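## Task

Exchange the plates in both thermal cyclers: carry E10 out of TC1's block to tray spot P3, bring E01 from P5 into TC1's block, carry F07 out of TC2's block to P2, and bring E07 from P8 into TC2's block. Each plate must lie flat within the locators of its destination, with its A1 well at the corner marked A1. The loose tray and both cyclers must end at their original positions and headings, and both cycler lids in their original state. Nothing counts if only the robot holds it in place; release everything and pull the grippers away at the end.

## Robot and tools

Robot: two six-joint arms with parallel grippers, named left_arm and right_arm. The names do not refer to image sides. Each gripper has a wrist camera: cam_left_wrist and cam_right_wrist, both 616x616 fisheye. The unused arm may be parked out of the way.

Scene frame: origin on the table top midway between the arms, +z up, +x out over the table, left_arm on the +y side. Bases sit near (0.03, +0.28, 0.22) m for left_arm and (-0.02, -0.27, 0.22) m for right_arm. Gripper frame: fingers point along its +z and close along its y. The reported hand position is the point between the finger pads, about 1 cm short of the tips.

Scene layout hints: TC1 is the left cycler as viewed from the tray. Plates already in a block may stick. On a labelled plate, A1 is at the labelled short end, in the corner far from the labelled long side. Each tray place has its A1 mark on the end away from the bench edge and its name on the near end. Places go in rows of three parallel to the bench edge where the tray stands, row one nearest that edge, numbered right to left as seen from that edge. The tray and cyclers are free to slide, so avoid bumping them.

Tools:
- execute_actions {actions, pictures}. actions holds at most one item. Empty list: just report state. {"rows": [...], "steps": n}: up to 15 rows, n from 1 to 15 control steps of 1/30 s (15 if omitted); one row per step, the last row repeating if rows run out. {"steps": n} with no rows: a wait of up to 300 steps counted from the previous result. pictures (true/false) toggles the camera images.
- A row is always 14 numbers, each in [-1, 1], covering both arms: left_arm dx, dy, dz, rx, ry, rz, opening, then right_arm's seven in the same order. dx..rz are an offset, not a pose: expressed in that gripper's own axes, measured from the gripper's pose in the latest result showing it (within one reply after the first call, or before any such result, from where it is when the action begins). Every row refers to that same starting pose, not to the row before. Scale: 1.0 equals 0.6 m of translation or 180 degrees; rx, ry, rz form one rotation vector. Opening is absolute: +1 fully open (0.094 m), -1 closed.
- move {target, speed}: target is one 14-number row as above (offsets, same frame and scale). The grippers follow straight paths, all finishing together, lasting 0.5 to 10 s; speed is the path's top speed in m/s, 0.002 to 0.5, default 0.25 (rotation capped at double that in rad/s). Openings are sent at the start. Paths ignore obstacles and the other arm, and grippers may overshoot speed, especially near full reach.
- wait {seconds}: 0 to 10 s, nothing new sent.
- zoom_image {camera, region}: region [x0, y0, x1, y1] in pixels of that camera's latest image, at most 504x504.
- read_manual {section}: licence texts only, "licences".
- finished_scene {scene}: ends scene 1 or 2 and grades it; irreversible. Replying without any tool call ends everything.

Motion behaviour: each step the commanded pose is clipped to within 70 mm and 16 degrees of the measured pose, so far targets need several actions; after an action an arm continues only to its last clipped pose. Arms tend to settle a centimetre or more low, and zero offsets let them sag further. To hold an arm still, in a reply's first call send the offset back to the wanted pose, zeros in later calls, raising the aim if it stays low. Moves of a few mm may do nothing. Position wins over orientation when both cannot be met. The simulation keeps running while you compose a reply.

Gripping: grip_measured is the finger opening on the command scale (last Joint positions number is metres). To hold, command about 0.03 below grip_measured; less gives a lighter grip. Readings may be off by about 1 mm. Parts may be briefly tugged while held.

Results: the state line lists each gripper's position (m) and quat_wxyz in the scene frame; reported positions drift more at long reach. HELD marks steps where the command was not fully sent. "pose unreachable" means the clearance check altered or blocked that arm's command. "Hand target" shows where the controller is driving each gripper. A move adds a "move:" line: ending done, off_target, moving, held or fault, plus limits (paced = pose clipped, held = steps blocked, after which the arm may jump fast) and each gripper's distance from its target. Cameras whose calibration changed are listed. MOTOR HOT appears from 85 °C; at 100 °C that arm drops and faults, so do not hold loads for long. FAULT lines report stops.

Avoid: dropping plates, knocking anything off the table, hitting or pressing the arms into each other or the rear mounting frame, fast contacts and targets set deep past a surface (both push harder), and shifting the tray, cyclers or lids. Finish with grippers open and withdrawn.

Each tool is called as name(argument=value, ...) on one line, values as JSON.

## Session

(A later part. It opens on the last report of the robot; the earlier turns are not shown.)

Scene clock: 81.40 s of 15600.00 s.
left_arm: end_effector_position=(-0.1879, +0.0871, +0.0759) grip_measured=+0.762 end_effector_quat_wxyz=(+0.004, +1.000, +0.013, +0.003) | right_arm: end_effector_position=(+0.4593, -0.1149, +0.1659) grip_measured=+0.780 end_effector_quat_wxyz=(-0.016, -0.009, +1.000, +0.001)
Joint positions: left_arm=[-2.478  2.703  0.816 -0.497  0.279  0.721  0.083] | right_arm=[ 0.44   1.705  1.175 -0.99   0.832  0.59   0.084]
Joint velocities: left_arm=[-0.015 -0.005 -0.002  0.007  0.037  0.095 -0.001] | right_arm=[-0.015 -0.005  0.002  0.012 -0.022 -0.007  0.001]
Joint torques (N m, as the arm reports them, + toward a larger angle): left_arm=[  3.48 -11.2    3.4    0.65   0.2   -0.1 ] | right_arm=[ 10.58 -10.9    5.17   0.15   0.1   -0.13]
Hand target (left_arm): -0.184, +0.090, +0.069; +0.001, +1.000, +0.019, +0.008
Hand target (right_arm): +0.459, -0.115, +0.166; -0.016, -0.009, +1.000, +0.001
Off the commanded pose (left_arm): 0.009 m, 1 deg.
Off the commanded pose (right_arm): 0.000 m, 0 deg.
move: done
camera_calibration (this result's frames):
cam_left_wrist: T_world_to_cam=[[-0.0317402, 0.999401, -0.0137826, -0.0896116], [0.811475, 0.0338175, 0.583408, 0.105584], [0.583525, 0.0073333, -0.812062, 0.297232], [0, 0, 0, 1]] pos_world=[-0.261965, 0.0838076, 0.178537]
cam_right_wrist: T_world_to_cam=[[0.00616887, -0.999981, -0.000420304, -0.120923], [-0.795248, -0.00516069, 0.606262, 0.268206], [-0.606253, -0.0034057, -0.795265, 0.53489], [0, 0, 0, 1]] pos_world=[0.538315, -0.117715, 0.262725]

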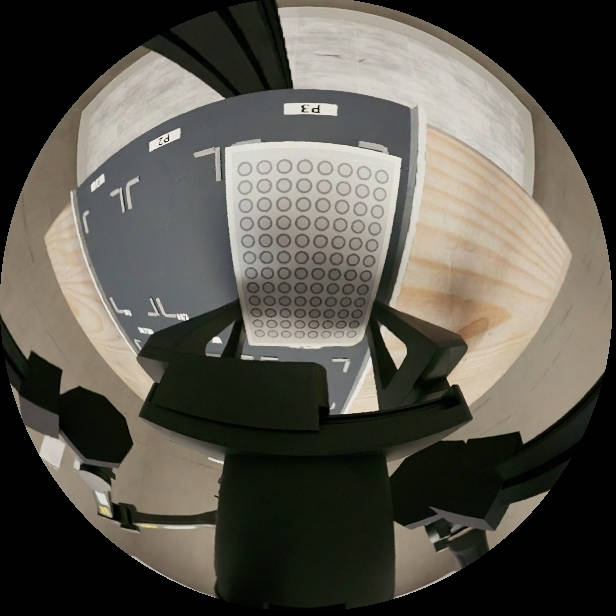

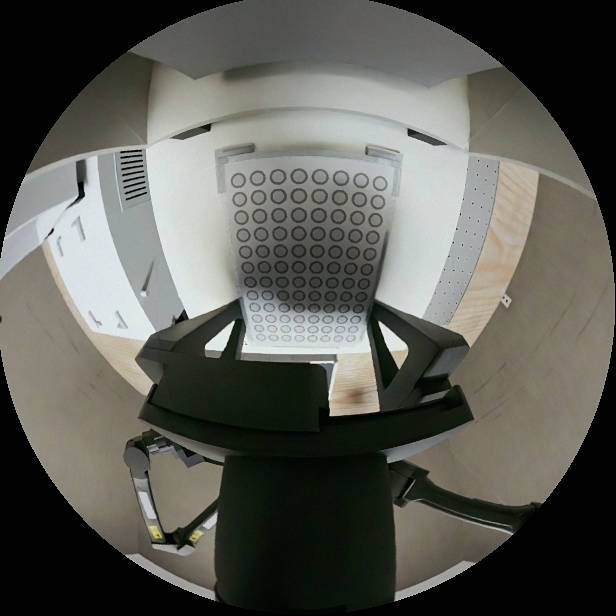

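move(target=[0.008,-0.003,0.03,0,0,-0.003,0.73, 0,0,0,0,0,0,0.75], speed=0.02)

Scene clock: 84.00 s of 15600.00 s.
left_arm: end_effector_position=(-0.1875, +0.0850, +0.0663) grip_measured=+0.762 end_effector_quat_wxyz=(+0.006, +1.000, +0.015, -0.004) | right_arm: end_effector_position=(+0.4593, -0.1149, +0.1659) grip_measured=+0.780 end_effector_quat_wxyz=(-0.016, -0.009, +1.000, +0.001)
Joint positions: left_arm=[-2.478  2.728  0.809 -0.453  0.286  0.713  0.083] | right_arm=[ 0.44   1.705  1.175 -0.99   0.832  0.59   0.084]
Joint velocities: left_arm=[ 0.015 -0.005 -0.007  0.002 -0.007 -0.037 -0.001] | right_arm=[-0.015 -0.005  0.002  0.002 -0.007 -0.051 -0.   ]
Joint torques (N m, as the arm reports them, + toward a larger angle): left_arm=[  2.4  -11.86   2.98   0.81   0.25  -0.09] | right_arm=[ 10.6  -10.89   5.16   0.14   0.1   -0.13]
Hand target (left_arm): -0.183, +0.089, +0.058; +0.004, +1.000, +0.018, +0.003
Hand target (right_arm): +0.459, -0.115, +0.166; -0.016, -0.009, +1.000, +0.001
Off the commanded pose (left_arm): 0.010 m, 1 deg.
Off the commanded pose (right_arm): 0.000 m, 0 deg.
move: done
camera_calibration (this result's frames):
cam_left_wrist: T_world_to_cam=[[-0.0356153, 0.999213, -0.0174801, -0.0881388], [0.819502, 0.0392116, 0.571734, 0.112783], [0.571969, 0.00603753, -0.820253, 0.287793], [0, 0, 0, 1]] pos_world=[-0.260174, 0.0819095, 0.170041]
cam_right_wrist: T_world_to_cam=[[0.00616887, -0.999981, -0.000420304, -0.120923], [-0.795248, -0.00516069, 0.606262, 0.268206], [-0.606253, -0.0034057, -0.795265, 0.53489], [0, 0, 0, 1]] pos_world=[0.538315, -0.117715, 0.262725]

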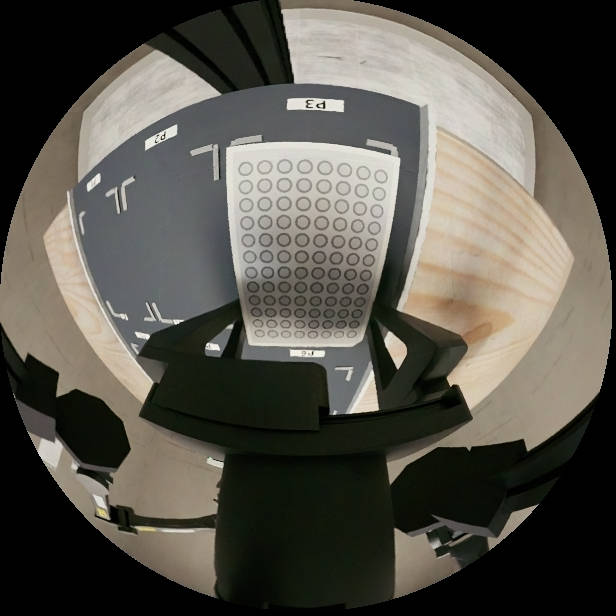

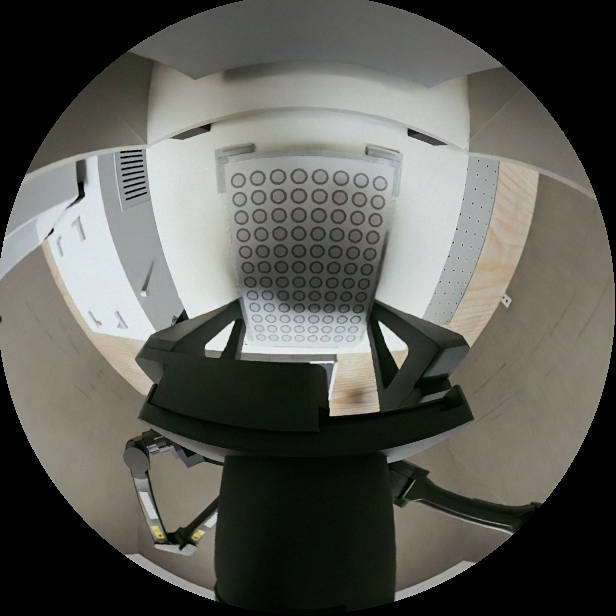

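move(target=[0,0,0,0,0,0,0.95, 0,0,0,0,0,0,0.75], speed=0.02)

move(target=[0.03,0,-0.15,0,0,0.01,0.95, 0,0,0,0,0,0,0.75], speed=0.08)

zoom_image(camera="cam_left_wrist", region=[220, 110, 400, 290])

Scene clock: 85.77 s of 15600.00 s.
left_arm: end_effector_position=(-0.1875, +0.0850, +0.0663) grip_measured=+0.948 end_effector_quat_wxyz=(+0.006, +1.000, +0.015, -0.004) | right_arm: end_effector_position=(+0.4593, -0.1149, +0.1659) grip_measured=+0.780 end_effector_quat_wxyz=(-0.016, -0.009, +1.000, +0.001)
Joint positions: left_arm=[-2.478  2.728  0.809 -0.453  0.286  0.713  0.092] | right_arm=[ 0.44   1.705  1.175 -0.99   0.832  0.59   0.084]
Joint velocities: left_arm=[-0.005 -0.005  0.007 -0.012  0.066 -0.007  0.001] | right_arm=[-0.015  0.005 -0.012 -0.002  0.037 -0.022 -0.001]
Joint torques (N m, as the arm reports them, + toward a larger angle): left_arm=[  3.81 -12.94   3.75   0.21   0.1   -0.02] | right_arm=[ 10.56 -10.84   5.15   0.14   0.1   -0.13]
Hand target (left_arm): -0.188, +0.085, +0.066; +0.006, +1.000, +0.015, -0.004
Hand target (right_arm): +0.459, -0.115, +0.166; -0.016, -0.009, +1.000, +0.001
Off the commanded pose (left_arm): 0.000 m, 0 deg.
Off the commanded pose (right_arm): 0.000 m, 0 deg.
move: done
camera_calibration (this result's frames):
cam_left_wrist: T_world_to_cam=[[-0.035616, 0.999208, -0.0177699, -0.0880695], [0.819354, 0.0393765, 0.571934, 0.112693], [0.572181, 0.00581023, -0.820107, 0.287818], [0, 0, 0, 1]] pos_world=[-0.260156, 0.0818899, 0.170023]
cam_right_wrist: T_world_to_cam=[[0.00616887, -0.999981, -0.000420304, -0.120923], [-0.795248, -0.00516069, 0.606262, 0.268206], [-0.606253, -0.0034057, -0.795265, 0.53489], [0, 0, 0, 1]] pos_world=[0.538315, -0.117715, 0.262725]

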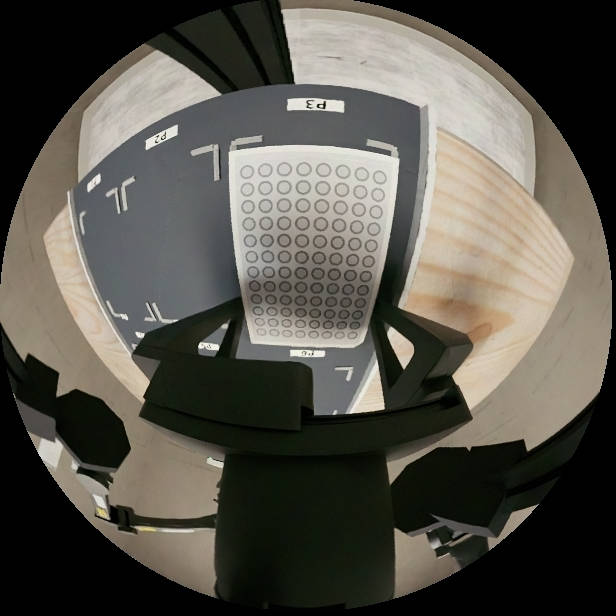

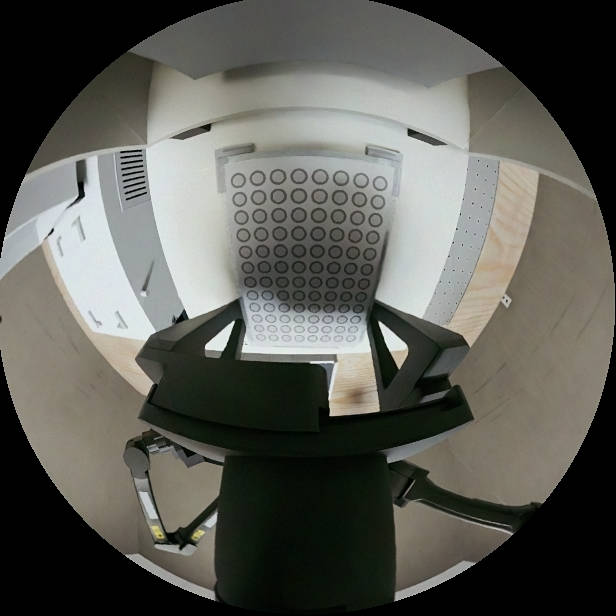

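Scene clock: 87.27 s of 15600.00 s.
left_arm: end_effector_position=(-0.1725, +0.0869, +0.1539) grip_measured=+0.949 end_effector_quat_wxyz=(+0.010, +1.000, +0.000, -0.002) | right_arm: end_effector_position=(+0.4593, -0.1149, +0.1659) grip_measured=+0.780 end_effector_quat_wxyz=(-0.016, -0.009, +1.000, +0.001)
Joint positions: left_arm=[-2.356  2.492  0.803 -0.698  0.19   0.829  0.092] | right_arm=[ 0.44   1.705  1.175 -0.99   0.832  0.59   0.084]
Joint velocities: left_arm=[-0.015 -0.005 -0.007  0.007  0.051 -0.037 -0.   ] | right_arm=[ 0.005 -0.005  0.002  0.002  0.007 -0.037  0.001]
Joint torques (N m, as the arm reports them, + toward a larger angle): left_arm=[  3.96 -12.23   5.25  -0.14  -0.03   0.06] | right_arm=[ 10.57 -10.87   5.15   0.14   0.1   -0.14]
Hand target (left_arm): -0.169, +0.087, +0.156; +0.006, +1.000, -0.001, -0.004
Hand target (right_arm): +0.459, -0.115, +0.166; -0.016, -0.009, +1.000, +0.001
Off the commanded pose (left_arm): 0.004 m, 0 deg.
Off the commanded pose (right_arm): 0.000 m, 0 deg.
move: done
camera_calibration (this result's frames):
cam_left_wrist: T_world_to_cam=[[-0.00520302, 0.999651, -0.0259115, -0.081438], [0.818563, 0.0191415, 0.574098, 0.0515279], [0.574393, -0.0182232, -0.818377, 0.353313], [0, 0, 0, 1]] pos_world=[-0.245543, 0.0868617, 0.25745]
cam_right_wrist: T_world_to_cam=[[0.00616887, -0.999981, -0.000420304, -0.120923], [-0.795248, -0.00516069, 0.606262, 0.268206], [-0.606253, -0.0034057, -0.795265, 0.53489], [0, 0, 0, 1]] pos_world=[0.538315, -0.117715, 0.262725]

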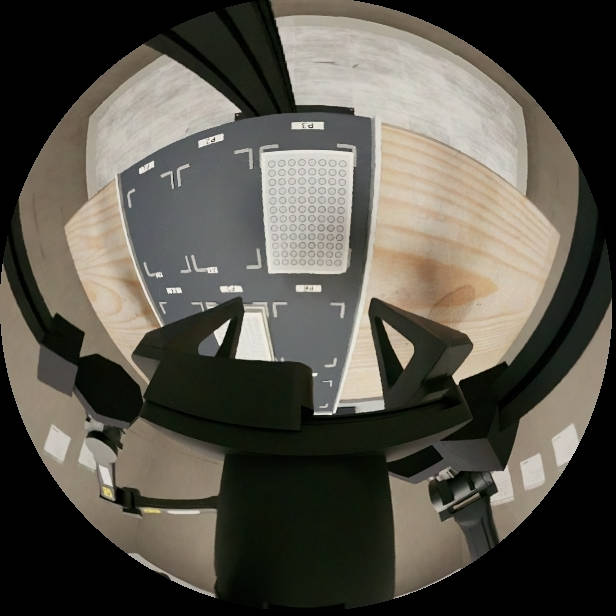

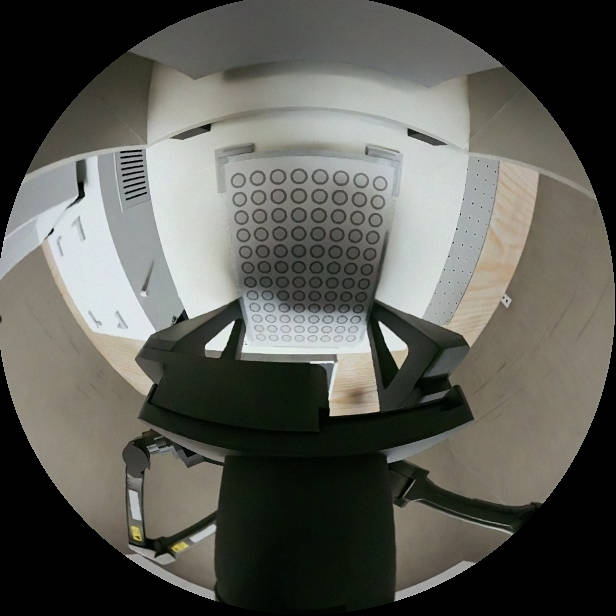

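Region (220, 110, 400, 290) of cam_left_wrist's 616x616 image, scaled by 2.800, with more detail than that image has.

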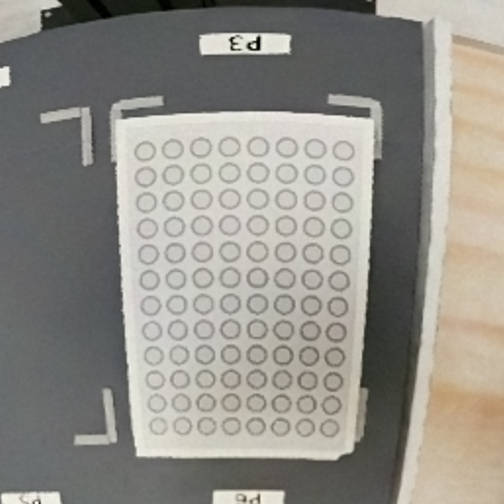

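move(target=[0.07,0,0.06,0.006,0,0,-0.6, 0,0,0,0,0,0,0.75], speed=0.08)

move(target=[0.005,0,0.09,0,0,0,-0.6, 0,0,0,0,0,0,0.75], speed=0.05)

Scene clock: 89.43 s of 15600.00 s.
left_arm: end_effector_position=(-0.1340, +0.0853, +0.1221) grip_measured=-0.599 end_effector_quat_wxyz=(+0.004, +1.000, +0.002, -0.001) | right_arm: end_effector_position=(+0.4593, -0.1149, +0.1659) grip_measured=+0.780 end_effector_quat_wxyz=(-0.016, -0.009, +1.000, +0.001)
Joint positions: left_arm=[-2.25   2.545  0.724 -0.588  0.118  0.899  0.019] | right_arm=[ 0.44   1.705  1.175 -0.99   0.832  0.59   0.084]
Joint velocities: left_arm=[-0.005 -0.005 -0.002 -0.002 -0.022  0.051  0.   ] | right_arm=[-0.005 -0.015  0.002 -0.012 -0.022 -0.051 -0.001]
Joint torques (N m, as the arm reports them, + toward a larger angle): left_arm=[  2.62 -10.11   4.32   0.73  -0.04   0.09] | right_arm=[ 10.6  -10.87   5.16   0.13   0.1   -0.13]
Hand target (left_arm): -0.131, +0.086, +0.118; +0.001, +1.000, -0.000, -0.003
Hand target (right_arm): +0.459, -0.115, +0.166; -0.016, -0.009, +1.000, +0.001
Off the commanded pose (left_arm): 0.006 m, 0 deg.
Off the commanded pose (right_arm): 0.000 m, 0 deg.
move: done
camera_calibration (this result's frames):
cam_left_wrist: T_world_to_cam=[[-0.00905965, 0.999859, -0.014146, -0.0823924], [0.817237, 0.0155555, 0.576092, 0.0381669], [0.57623, -0.00634143, -0.817263, 0.304201], [0, 0, 0, 1]] pos_world=[-0.207228, 0.0837161, 0.225459]
cam_right_wrist: T_world_to_cam=[[0.00616887, -0.999981, -0.000420304, -0.120923], [-0.795248, -0.00516069, 0.606262, 0.268206], [-0.606253, -0.0034057, -0.795265, 0.53489], [0, 0, 0, 1]] pos_world=[0.538315, -0.117715, 0.262725]

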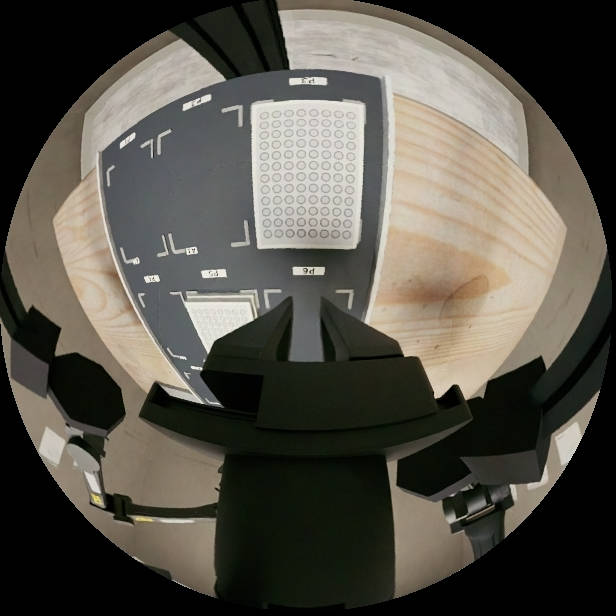

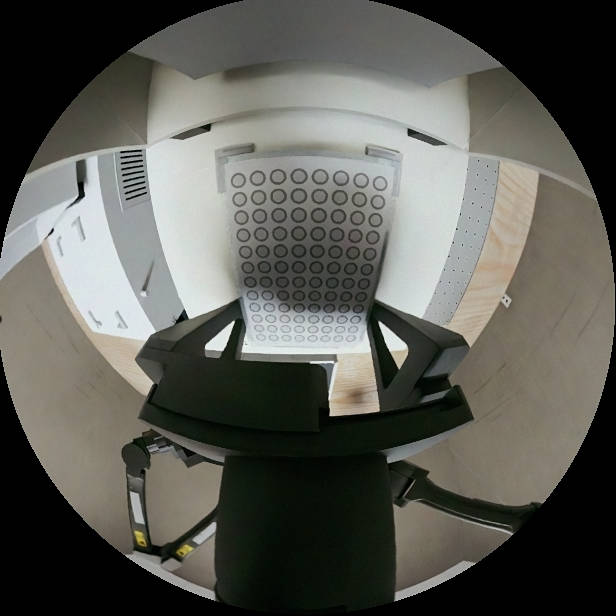

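Scene clock: 90.83 s of 15600.00 s.
left_arm: end_effector_position=(-0.1330, +0.0802, +0.0735) grip_measured=-0.599 end_effector_quat_wxyz=(+0.005, +1.000, +0.002, -0.008) | right_arm: end_effector_position=(+0.4593, -0.1149, +0.1659) grip_measured=+0.780 end_effector_quat_wxyz=(-0.016, -0.009, +1.000, +0.001)
Joint positions: left_arm=[-2.252  2.689  0.716 -0.428  0.128  0.898  0.019] | right_arm=[ 0.44   1.705  1.175 -0.99   0.832  0.59   0.084]
Joint velocities: left_arm=[-0.024 -0.005 -0.007  0.007  0.007 -0.007 -0.   ] | right_arm=[ 0.005 -0.005 -0.007 -0.022  0.022 -0.007  0.002]
Joint torques (N m, as the arm reports them, + toward a larger angle): left_arm=[ -0.04 -11.03   3.05   0.78   0.23  -0.06] | right_arm=[ 10.56 -10.88   5.16   0.14   0.1   -0.13]
Hand target (left_arm): -0.131, +0.084, +0.068; +0.004, +1.000, +0.002, -0.001
Hand target (right_arm): +0.459, -0.115, +0.166; -0.016, -0.009, +1.000, +0.001
Off the commanded pose (left_arm): 0.007 m, 1 deg.
Off the commanded pose (right_arm): 0.000 m, 0 deg.
move: done
camera_calibration (this result's frames):
cam_left_wrist: T_world_to_cam=[[-0.00831281, 0.999853, -0.015008, -0.0778101], [0.824425, 0.0153465, 0.565763, 0.0671534], [0.56591, -0.00766993, -0.824432, 0.263097], [0, 0, 0, 1]] pos_world=[-0.204899, 0.0787861, 0.177745]
cam_right_wrist: T_world_to_cam=[[0.00616887, -0.999981, -0.000420304, -0.120923], [-0.795248, -0.00516069, 0.606262, 0.268206], [-0.606253, -0.0034057, -0.795265, 0.53489], [0, 0, 0, 1]] pos_world=[0.538315, -0.117715, 0.262725]

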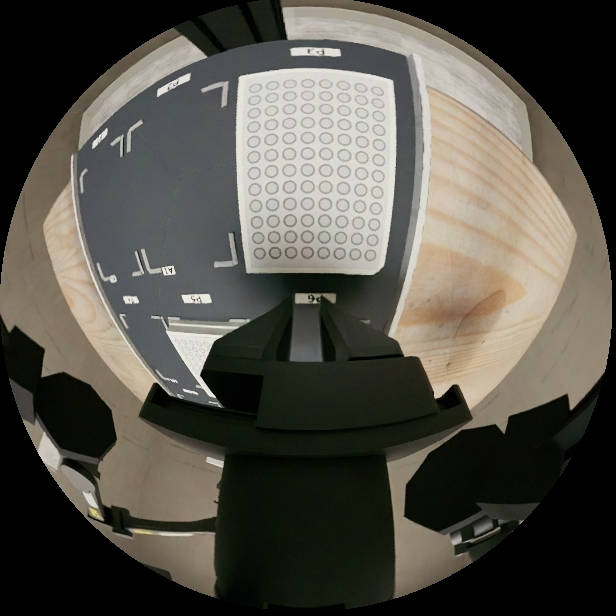

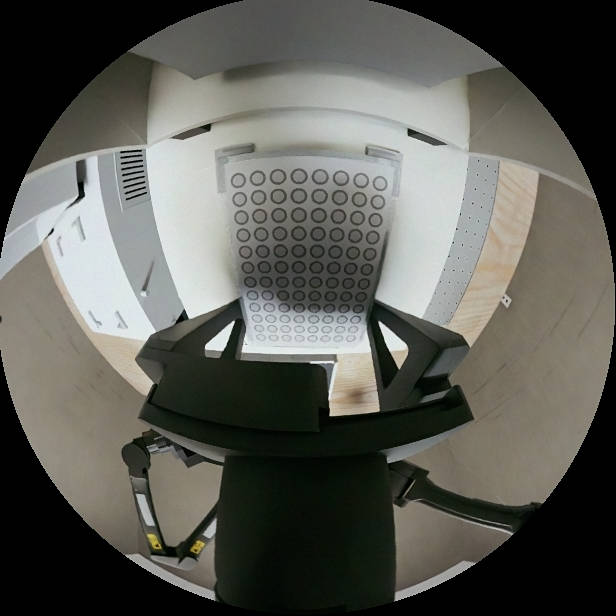

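move(target=[-0.03,-0.005,0.008,0,0,0,-0.6, 0,0,0,0,0,0,0.75], speed=0.015)

Scene clock: 92.83 s of 15600.00 s.
left_arm: end_effector_position=(-0.1427, +0.0905, +0.0708) grip_measured=-0.599 end_effector_quat_wxyz=(-0.002, +1.000, +0.002, -0.008) | right_arm: end_effector_position=(+0.4593, -0.1149, +0.1659) grip_measured=+0.780 end_effector_quat_wxyz=(-0.016, -0.009, +1.000, +0.001)
Joint positions: left_arm=[-2.32   2.691  0.716 -0.428  0.187  0.852  0.019] | right_arm=[ 0.44   1.705  1.175 -0.99   0.832  0.59   0.084]
Joint velocities: left_arm=[-0.015 -0.005 -0.002 -0.002 -0.007 -0.037 -0.   ] | right_arm=[ 0.005  0.005  0.002 -0.027  0.037 -0.066  0.001]
Joint torques (N m, as the arm reports them, + toward a larger angle): left_arm=[  0.74 -11.1    5.48   0.35   0.25  -0.09] | right_arm=[ 10.56 -10.91   5.17   0.14   0.1   -0.13]
Hand target (left_arm): -0.151, +0.083, +0.069; +0.005, +1.000, +0.002, -0.008
Hand target (right_arm): +0.459, -0.115, +0.166; -0.016, -0.009, +1.000, +0.001
Off the commanded pose (left_arm): 0.011 m, 1 deg.
Off the commanded pose (right_arm): 0.000 m, 0 deg.
move: off_target (left_arm)
camera_calibration (this result's frames):
cam_left_wrist: T_world_to_cam=[[-0.00891466, 0.999958, -0.00228224, -0.0893031], [0.824636, 0.00864254, 0.565597, 0.0771426], [0.565593, 0.00316009, -0.824679, 0.265435], [0, 0, 0, 1]] pos_world=[-0.214539, 0.0877938, 0.175063]
cam_right_wrist: T_world_to_cam=[[0.00616887, -0.999981, -0.000420304, -0.120923], [-0.795248, -0.00516069, 0.606262, 0.268206], [-0.606253, -0.0034057, -0.795265, 0.53489], [0, 0, 0, 1]] pos_world=[0.538315, -0.117715, 0.262725]

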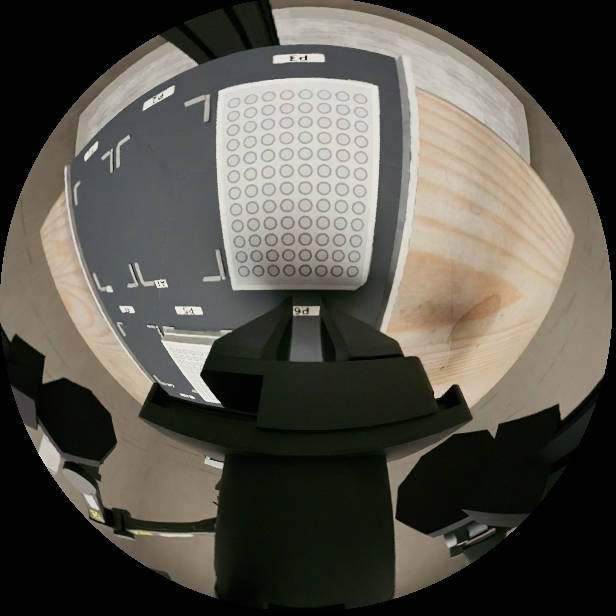

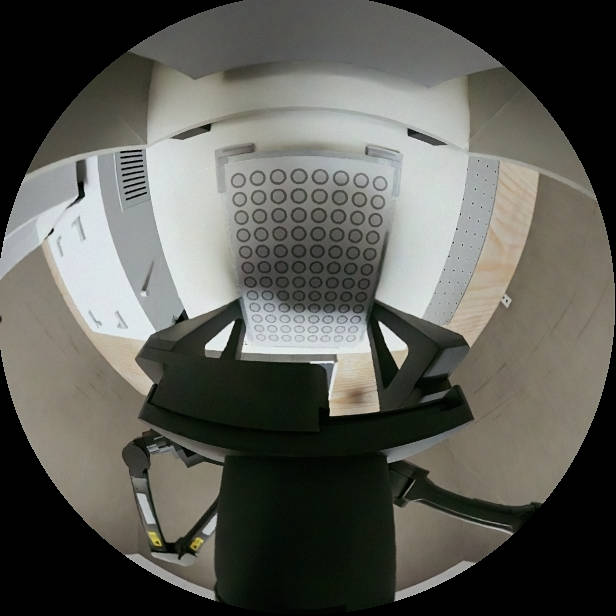

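move(target=[-0.028,0.012,0.003,0,0,0,-0.6, 0,0,0,0,0,0,0.75], speed=0.015)

Scene clock: 94.70 s of 15600.00 s.
left_arm: end_effector_position=(-0.1512, +0.0899, +0.0706) grip_measured=-0.599 end_effector_quat_wxyz=(-0.005, +1.000, +0.002, -0.011) | right_arm: end_effector_position=(+0.4593, -0.1149, +0.1659) grip_measured=+0.780 end_effector_quat_wxyz=(-0.016, -0.009, +1.000, +0.001)
Joint positions: left_arm=[-2.344  2.698  0.734 -0.437  0.214  0.835  0.019] | right_arm=[ 0.44   1.705  1.175 -0.99   0.832  0.59   0.084]
Joint velocities: left_arm=[ 0.005 -0.015 -0.017  0.022 -0.051  0.037  0.   ] | right_arm=[ 0.005 -0.005  0.007  0.007  0.022 -0.022  0.   ]
Joint torques (N m, as the arm reports them, + toward a larger angle): left_arm=[  0.66 -11.3    5.81  -0.15   0.27  -0.09] | right_arm=[ 10.6  -10.93   5.16   0.13   0.09  -0.13]
Hand target (left_arm): -0.159, +0.084, +0.069; -0.001, +1.000, +0.002, -0.008
Hand target (right_arm): +0.459, -0.115, +0.166; -0.016, -0.009, +1.000, +0.001
Off the commanded pose (left_arm): 0.011 m, 1 deg.
Off the commanded pose (right_arm): 0.000 m, 0 deg.
move: off_target (left_arm)
camera_calibration (this result's frames):
cam_left_wrist: T_world_to_cam=[[-0.00984728, 0.99994, 0.00478018, -0.089416], [0.828014, 0.00547386, 0.560681, 0.0854404], [0.560621, 0.00947923, -0.828018, 0.269049], [0, 0, 0, 1]] pos_world=[-0.222461, 0.0863926, 0.1753]
cam_right_wrist: T_world_to_cam=[[0.00616887, -0.999981, -0.000420304, -0.120923], [-0.795248, -0.00516069, 0.606262, 0.268206], [-0.606253, -0.0034057, -0.795265, 0.53489], [0, 0, 0, 1]] pos_world=[0.538315, -0.117715, 0.262725]

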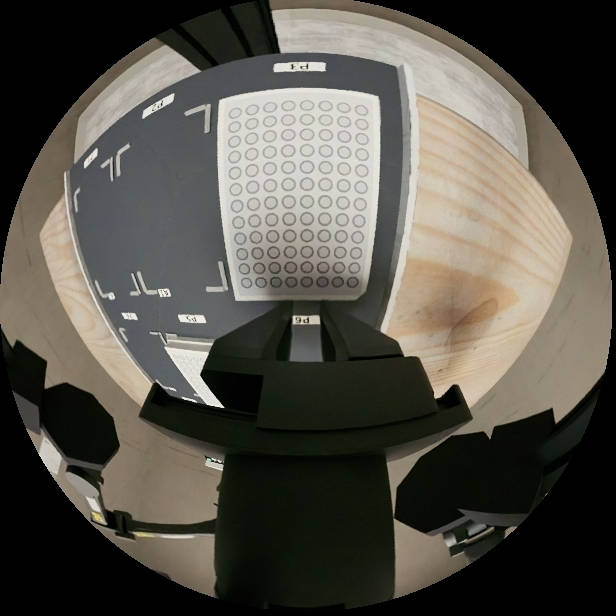

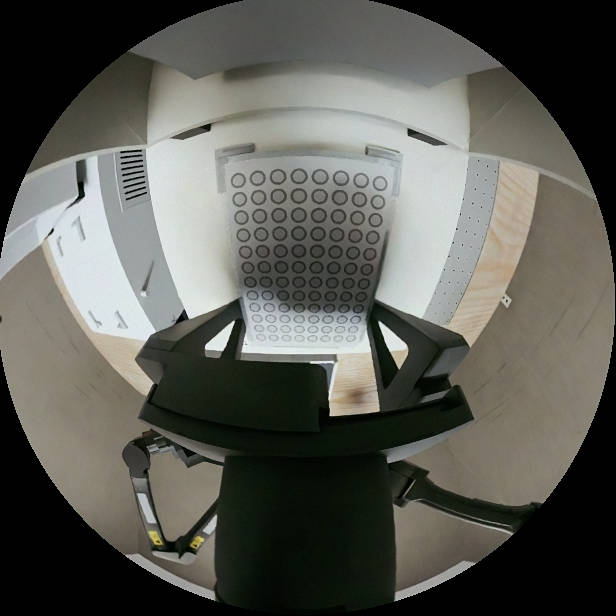

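Just touching; push 5 mm more.

move(target=[-0.022,0.01,0.003,0,0,0,-0.6, 0,0,0,0,0,0,0.75], speed=0.01)

move(target=[0.02,0,-0.14,0,0,0,-0.6, 0,0,0,0,0,0,0.75], speed=0.08)

zoom_image(camera="cam_left_wrist", region=[200, 80, 400, 280])

Scene clock: 97.40 s of 15600.00 s.
left_arm: end_effector_position=(-0.1562, +0.0904, +0.0707) grip_measured=-0.599 end_effector_quat_wxyz=(-0.009, +1.000, +0.003, -0.014) | right_arm: end_effector_position=(+0.4593, -0.1149, +0.1659) grip_measured=+0.780 end_effector_quat_wxyz=(-0.016, -0.009, +1.000, +0.001)
Joint positions: left_arm=[-2.356  2.701  0.743 -0.442  0.232  0.825  0.019] | right_arm=[ 0.44   1.705  1.175 -0.99   0.832  0.59   0.084]
Joint velocities: left_arm=[ 0.015  0.015  0.012  0.042 -0.022 -0.051  0.   ] | right_arm=[ 0.005 -0.005 -0.007 -0.007  0.066  0.007 -0.001]
Joint torques (N m, as the arm reports them, + toward a larger angle): left_arm=[  0.8  -10.78   5.81  -0.22   0.26  -0.05] | right_arm=[ 10.56 -10.9    5.15   0.13   0.1   -0.13]
Hand target (left_arm): -0.164, +0.084, +0.069; -0.005, +1.000, +0.002, -0.011
Hand target (right_arm): +0.459, -0.115, +0.166; -0.016, -0.009, +1.000, +0.001
Off the commanded pose (left_arm): 0.011 m, 1 deg.
Off the commanded pose (right_arm): 0.000 m, 0 deg.
move: off_target (left_arm)
camera_calibration (this result's frames):
cam_left_wrist: T_world_to_cam=[[-0.0110349, 0.999868, 0.0119173, -0.0905922], [0.831448, 0.00255409, 0.555597, 0.0907067], [0.555493, 0.0160396, -0.831367, 0.270725], [0, 0, 0, 1]] pos_world=[-0.226803, 0.0860063, 0.175755]
cam_right_wrist: T_world_to_cam=[[0.00616887, -0.999981, -0.000420304, -0.120923], [-0.795248, -0.00516069, 0.606262, 0.268206], [-0.606253, -0.0034057, -0.795265, 0.53489], [0, 0, 0, 1]] pos_world=[0.538315, -0.117715, 0.262725]

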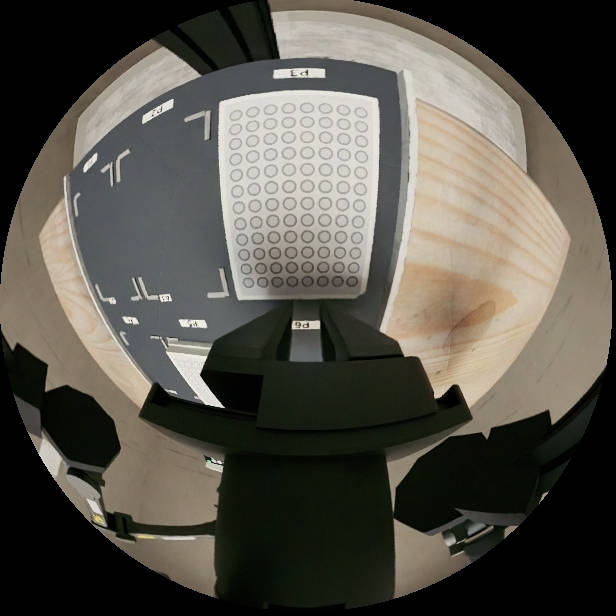

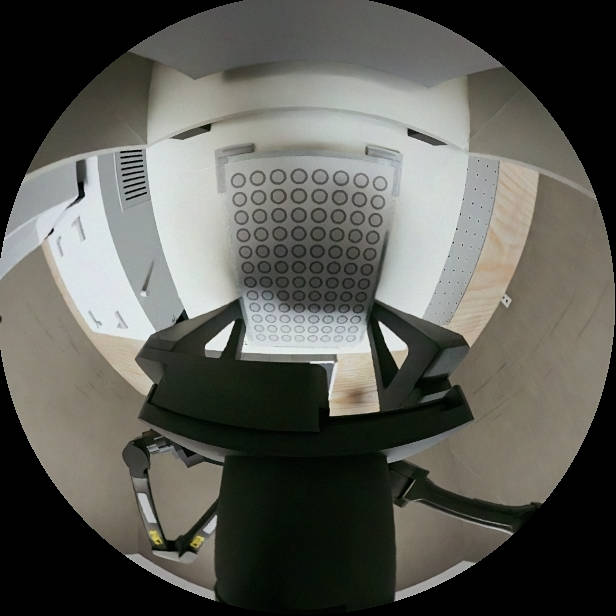

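Scene clock: 98.80 s of 15600.00 s.
left_arm: end_effector_position=(-0.1419, +0.0927, +0.1502) grip_measured=-0.599 end_effector_quat_wxyz=(-0.008, +1.000, +0.004, -0.010) | right_arm: end_effector_position=(+0.4593, -0.1149, +0.1659) grip_measured=+0.780 end_effector_quat_wxyz=(-0.016, -0.009, +1.000, +0.001)
Joint positions: left_arm=[-2.26   2.472  0.743 -0.688  0.154  0.889  0.019] | right_arm=[ 0.44   1.705  1.175 -0.99   0.832  0.59   0.084]
Joint velocities: left_arm=[-0.015 -0.015  0.002 -0.002 -0.022  0.066 -0.   ] | right_arm=[ 0.005 -0.005 -0.022 -0.002 -0.051  0.007 -0.001]
Joint torques (N m, as the arm reports them, + toward a larger angle): left_arm=[  3.12 -11.8    5.97  -0.34   0.01   0.09] | right_arm=[ 10.57 -10.9    5.15   0.14   0.1   -0.13]
Hand target (left_arm): -0.142, +0.090, +0.154; -0.008, +1.000, +0.003, -0.014
Hand target (right_arm): +0.459, -0.115, +0.166; -0.016, -0.009, +1.000, +0.001
Off the commanded pose (left_arm): 0.006 m, 0 deg.
Off the commanded pose (right_arm): 0.000 m, 0 deg.
move: done
camera_calibration (this result's frames):
cam_left_wrist: T_world_to_cam=[[-0.0134651, 0.999851, 0.010778, -0.0938866], [0.826786, 0.005071, 0.562494, 0.0327419], [0.562356, 0.0164851, -0.826731, 0.329113], [0, 0, 0, 1]] pos_world=[-0.213413, 0.0882812, 0.254683]
cam_right_wrist: T_world_to_cam=[[0.00616887, -0.999981, -0.000420304, -0.120923], [-0.795248, -0.00516069, 0.606262, 0.268206], [-0.606253, -0.0034057, -0.795265, 0.53489], [0, 0, 0, 1]] pos_world=[0.538315, -0.117715, 0.262725]

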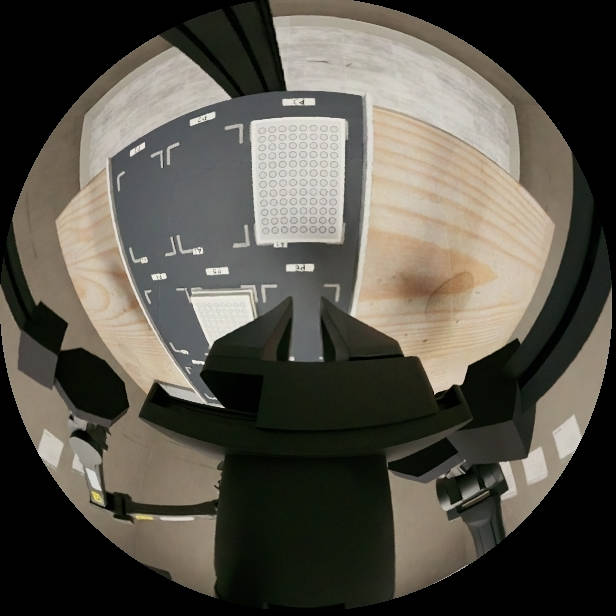

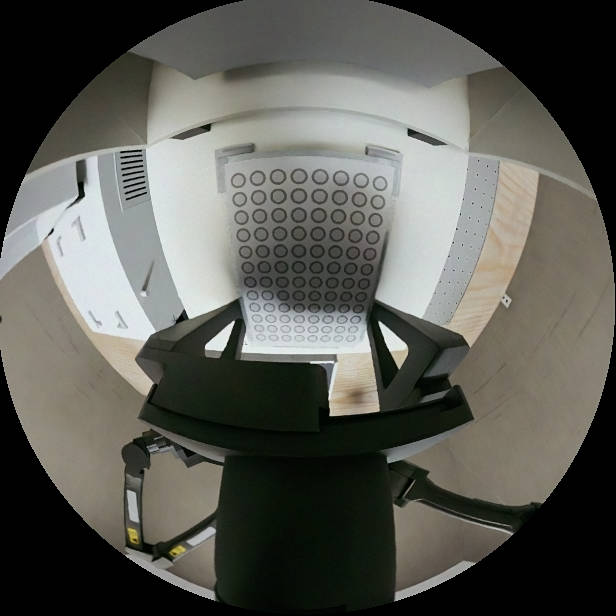

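Region (200, 80, 400, 280) of cam_left_wrist's 616x616 image, scaled by 2.520, with more detail than that image has.

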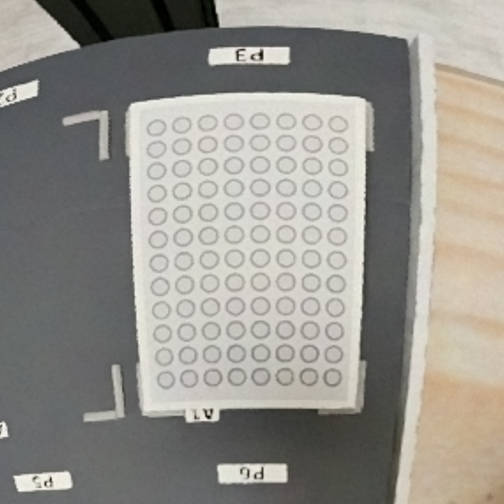

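move(target=[0.19,0.18,0,-0.005,0.006,0.003,1, 0,0,0,0,0,0,0.75], speed=0.12)

zoom_image(camera="cam_left_wrist", region=[150, 60, 450, 360])

Scene clock: 101.57 s of 15600.00 s.
left_arm: end_effector_position=(-0.0278, -0.0026, +0.1454) grip_measured=+1.000 end_effector_quat_wxyz=(-0.002, +1.000, +0.000, +0.002) | right_arm: end_effector_position=(+0.4593, -0.1149, +0.1659) grip_measured=+0.780 end_effector_quat_wxyz=(-0.016, -0.009, +1.000, +0.001)
Joint positions: left_arm=[-1.707  2.515  0.83  -0.706 -0.287  1.267  0.094] | right_arm=[ 0.44   1.705  1.175 -0.99   0.832  0.59   0.084]
Joint velocities: left_arm=[-0.015  0.005 -0.022  0.007 -0.081  0.037  0.   ] | right_arm=[ 0.005  0.015  0.007  0.007  0.007 -0.037 -0.   ]
Joint torques (N m, as the arm reports them, + toward a larger angle): left_arm=[ -2.17 -10.88   7.79  -0.32   0.03   0.1 ] | right_arm=[ 10.59 -10.89   5.16   0.13   0.1   -0.13]
Hand target (left_arm): -0.029, -0.015, +0.147; +0.001, +1.000, -0.002, -0.002
Hand target (right_arm): +0.459, -0.115, +0.166; -0.016, -0.009, +1.000, +0.001
Off the commanded pose (left_arm): 0.012 m, 0 deg.
Off the commanded pose (right_arm): 0.000 m, 0 deg.
move: off_target (left_arm)
camera_calibration (this result's frames):
cam_left_wrist: T_world_to_cam=[[-0.00582292, 0.999981, -0.00209716, 0.00511773], [0.813856, 0.00595766, 0.581037, -0.0614509], [0.581038, 0.00167654, -0.813875, 0.261151], [0, 0, 0, 1]] pos_world=[-0.101696, -0.00518936, 0.24826]
cam_right_wrist: T_world_to_cam=[[0.00616887, -0.999981, -0.000420304, -0.120923], [-0.795248, -0.00516069, 0.606262, 0.268206], [-0.606253, -0.0034057, -0.795265, 0.53489], [0, 0, 0, 1]] pos_world=[0.538315, -0.117715, 0.262725]

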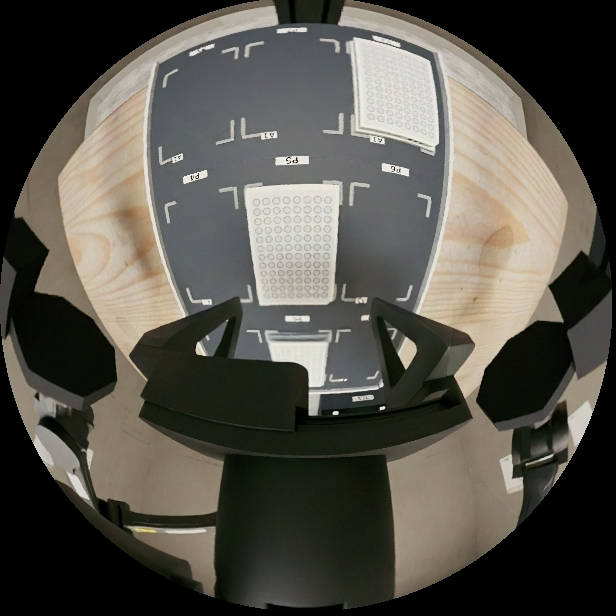

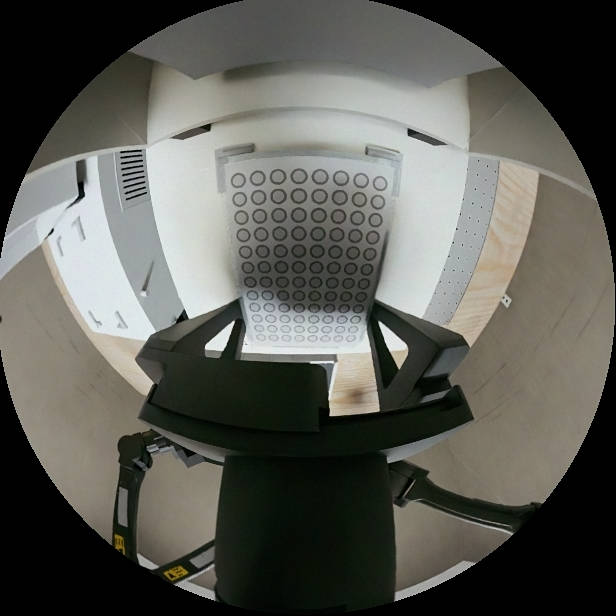

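Region (150, 60, 450, 360) of cam_left_wrist's 616x616 image, scaled by 1.680, with more detail than that image has.

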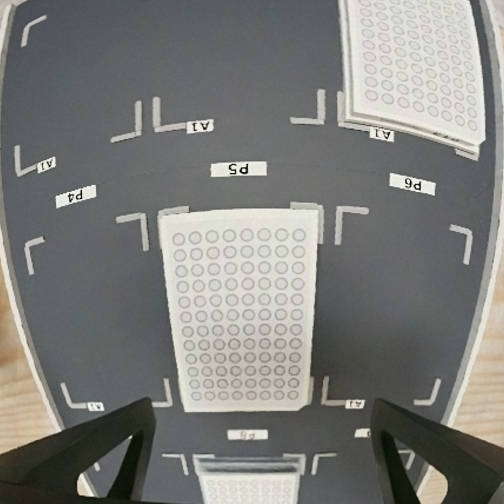

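move(target=[0.03,0.035,0.075,0,0,0,1, 0,0,0,0,0,0,0.75], speed=0.06)

Scene clock: 103.50 s of 15600.00 s.
left_arm: end_effector_position=(-0.0099, -0.0105, +0.1017) grip_measured=+1.000 end_effector_quat_wxyz=(-0.009, +1.000, -0.003, +0.008) | right_arm: end_effector_position=(+0.4593, -0.1149, +0.1659) grip_measured=+0.780 end_effector_quat_wxyz=(-0.016, -0.009, +1.000, +0.001)
Joint positions: left_arm=[-1.587  2.613  0.83  -0.598 -0.382  1.355  0.094] | right_arm=[ 0.44   1.705  1.175 -0.99   0.832  0.59   0.084]
Joint velocities: left_arm=[-0.015  0.005  0.017  0.017 -0.095 -0.022  0.   ] | right_arm=[ 0.005 -0.005 -0.007 -0.017  0.022 -0.095  0.001]
Joint torques (N m, as the arm reports them, + toward a larger angle): left_arm=[ -2.92 -10.92   6.21   0.44   0.01   0.11] | right_arm=[ 10.55 -10.86   5.16   0.14   0.1   -0.13]
Hand target (left_arm): -0.010, -0.024, +0.101; -0.001, +1.000, +0.000, +0.001
Hand target (right_arm): +0.459, -0.115, +0.166; -0.016, -0.009, +1.000, +0.001
Off the commanded pose (left_arm): 0.013 m, 1 deg.
Off the commanded pose (right_arm): 0.000 m, 0 deg.
move: off_target (left_arm)
camera_calibration (this result's frames):
cam_left_wrist: T_world_to_cam=[[0.000395854, 0.999925, 0.012227, 0.0116501], [0.806937, -0.00754114, 0.590589, -0.0517798], [0.590637, 0.00963265, -0.80688, 0.214674], [0, 0, 0, 1]] pos_world=[-0.0850161, -0.0141076, 0.203654]
cam_right_wrist: T_world_to_cam=[[0.00616887, -0.999981, -0.000420304, -0.120923], [-0.795248, -0.00516069, 0.606262, 0.268206], [-0.606253, -0.0034057, -0.795265, 0.53489], [0, 0, 0, 1]] pos_world=[0.538315, -0.117715, 0.262725]

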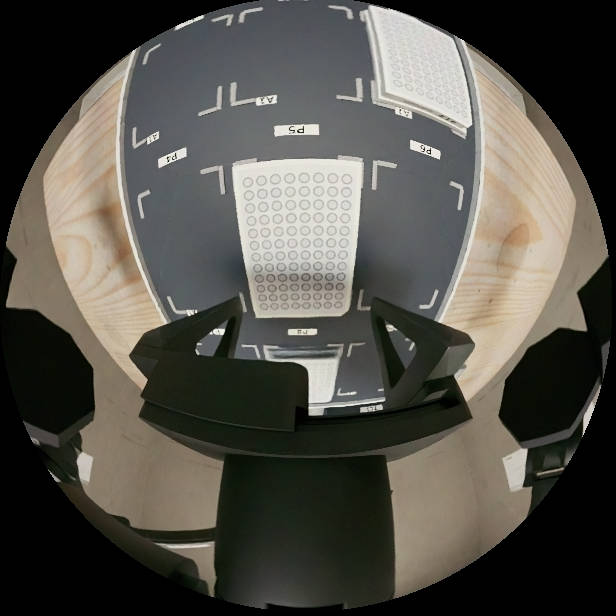

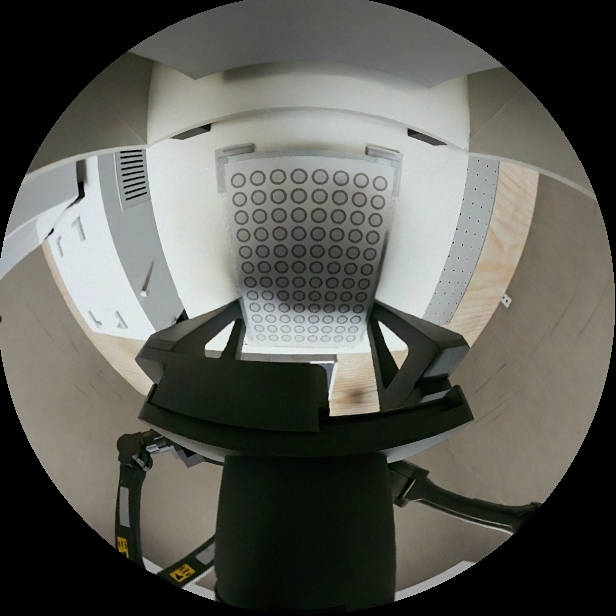

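move(target=[0,0.03,0.07,-0.006,-0.005,-0.008,1, 0,0,0,0,0,0,0.75], speed=0.03)

Scene clock: 106.13 s of 15600.00 s.
left_arm: end_effector_position=(-0.0093, -0.0157, +0.0647) grip_measured=+1.000 end_effector_quat_wxyz=(-0.004, +1.000, +0.004, +0.007) | right_arm: end_effector_position=(+0.4593, -0.1149, +0.1659) grip_measured=+0.780 end_effector_quat_wxyz=(-0.016, -0.009, +1.000, +0.001)
Joint positions: left_arm=[-1.522  2.704  0.831 -0.477 -0.429  1.395  0.094] | right_arm=[ 0.44   1.705  1.175 -0.99   0.832  0.59   0.084]
Joint velocities: left_arm=[-0.005 -0.005 -0.012 -0.012 -0.007 -0.081  0.   ] | right_arm=[-0.005  0.005 -0.007  0.012 -0.051  0.037 -0.001]
Joint torques (N m, as the arm reports them, + toward a larger angle): left_arm=[ -2.98 -11.05   5.63   0.87  -0.03   0.14] | right_arm=[ 10.57 -10.86   5.16   0.14   0.1   -0.13]
Hand target (left_arm): -0.010, -0.028, +0.060; +0.001, +1.000, +0.010, -0.000
Hand target (right_arm): +0.459, -0.115, +0.166; -0.016, -0.009, +1.000, +0.001
Off the commanded pose (left_arm): 0.013 m, 1 deg.
Off the commanded pose (right_arm): 0.000 m, 0 deg.
move: off_target (left_arm)
camera_calibration (this result's frames):
cam_left_wrist: T_world_to_cam=[[-0.0126781, 0.999917, 0.0020985, 0.0177906], [0.80754, 0.00900121, 0.589745, -0.0301842], [0.589677, 0.00917144, -0.807587, 0.184533], [0, 0, 0, 1]] pos_world=[-0.0842144, -0.0192099, 0.16679]
cam_right_wrist: T_world_to_cam=[[0.00616887, -0.999981, -0.000420304, -0.120923], [-0.795248, -0.00516069, 0.606262, 0.268206], [-0.606253, -0.0034057, -0.795265, 0.53489], [0, 0, 0, 1]] pos_world=[0.538315, -0.117715, 0.262725]

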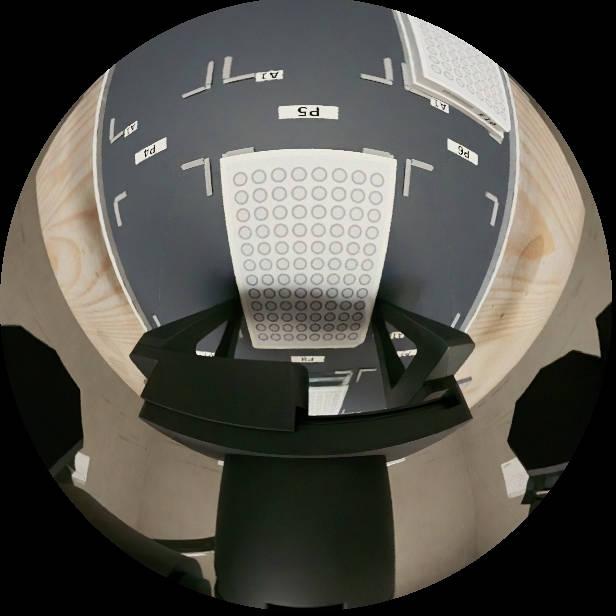

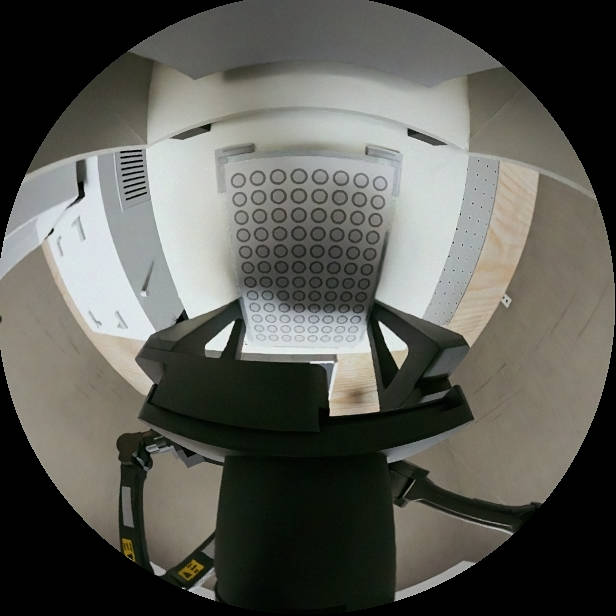

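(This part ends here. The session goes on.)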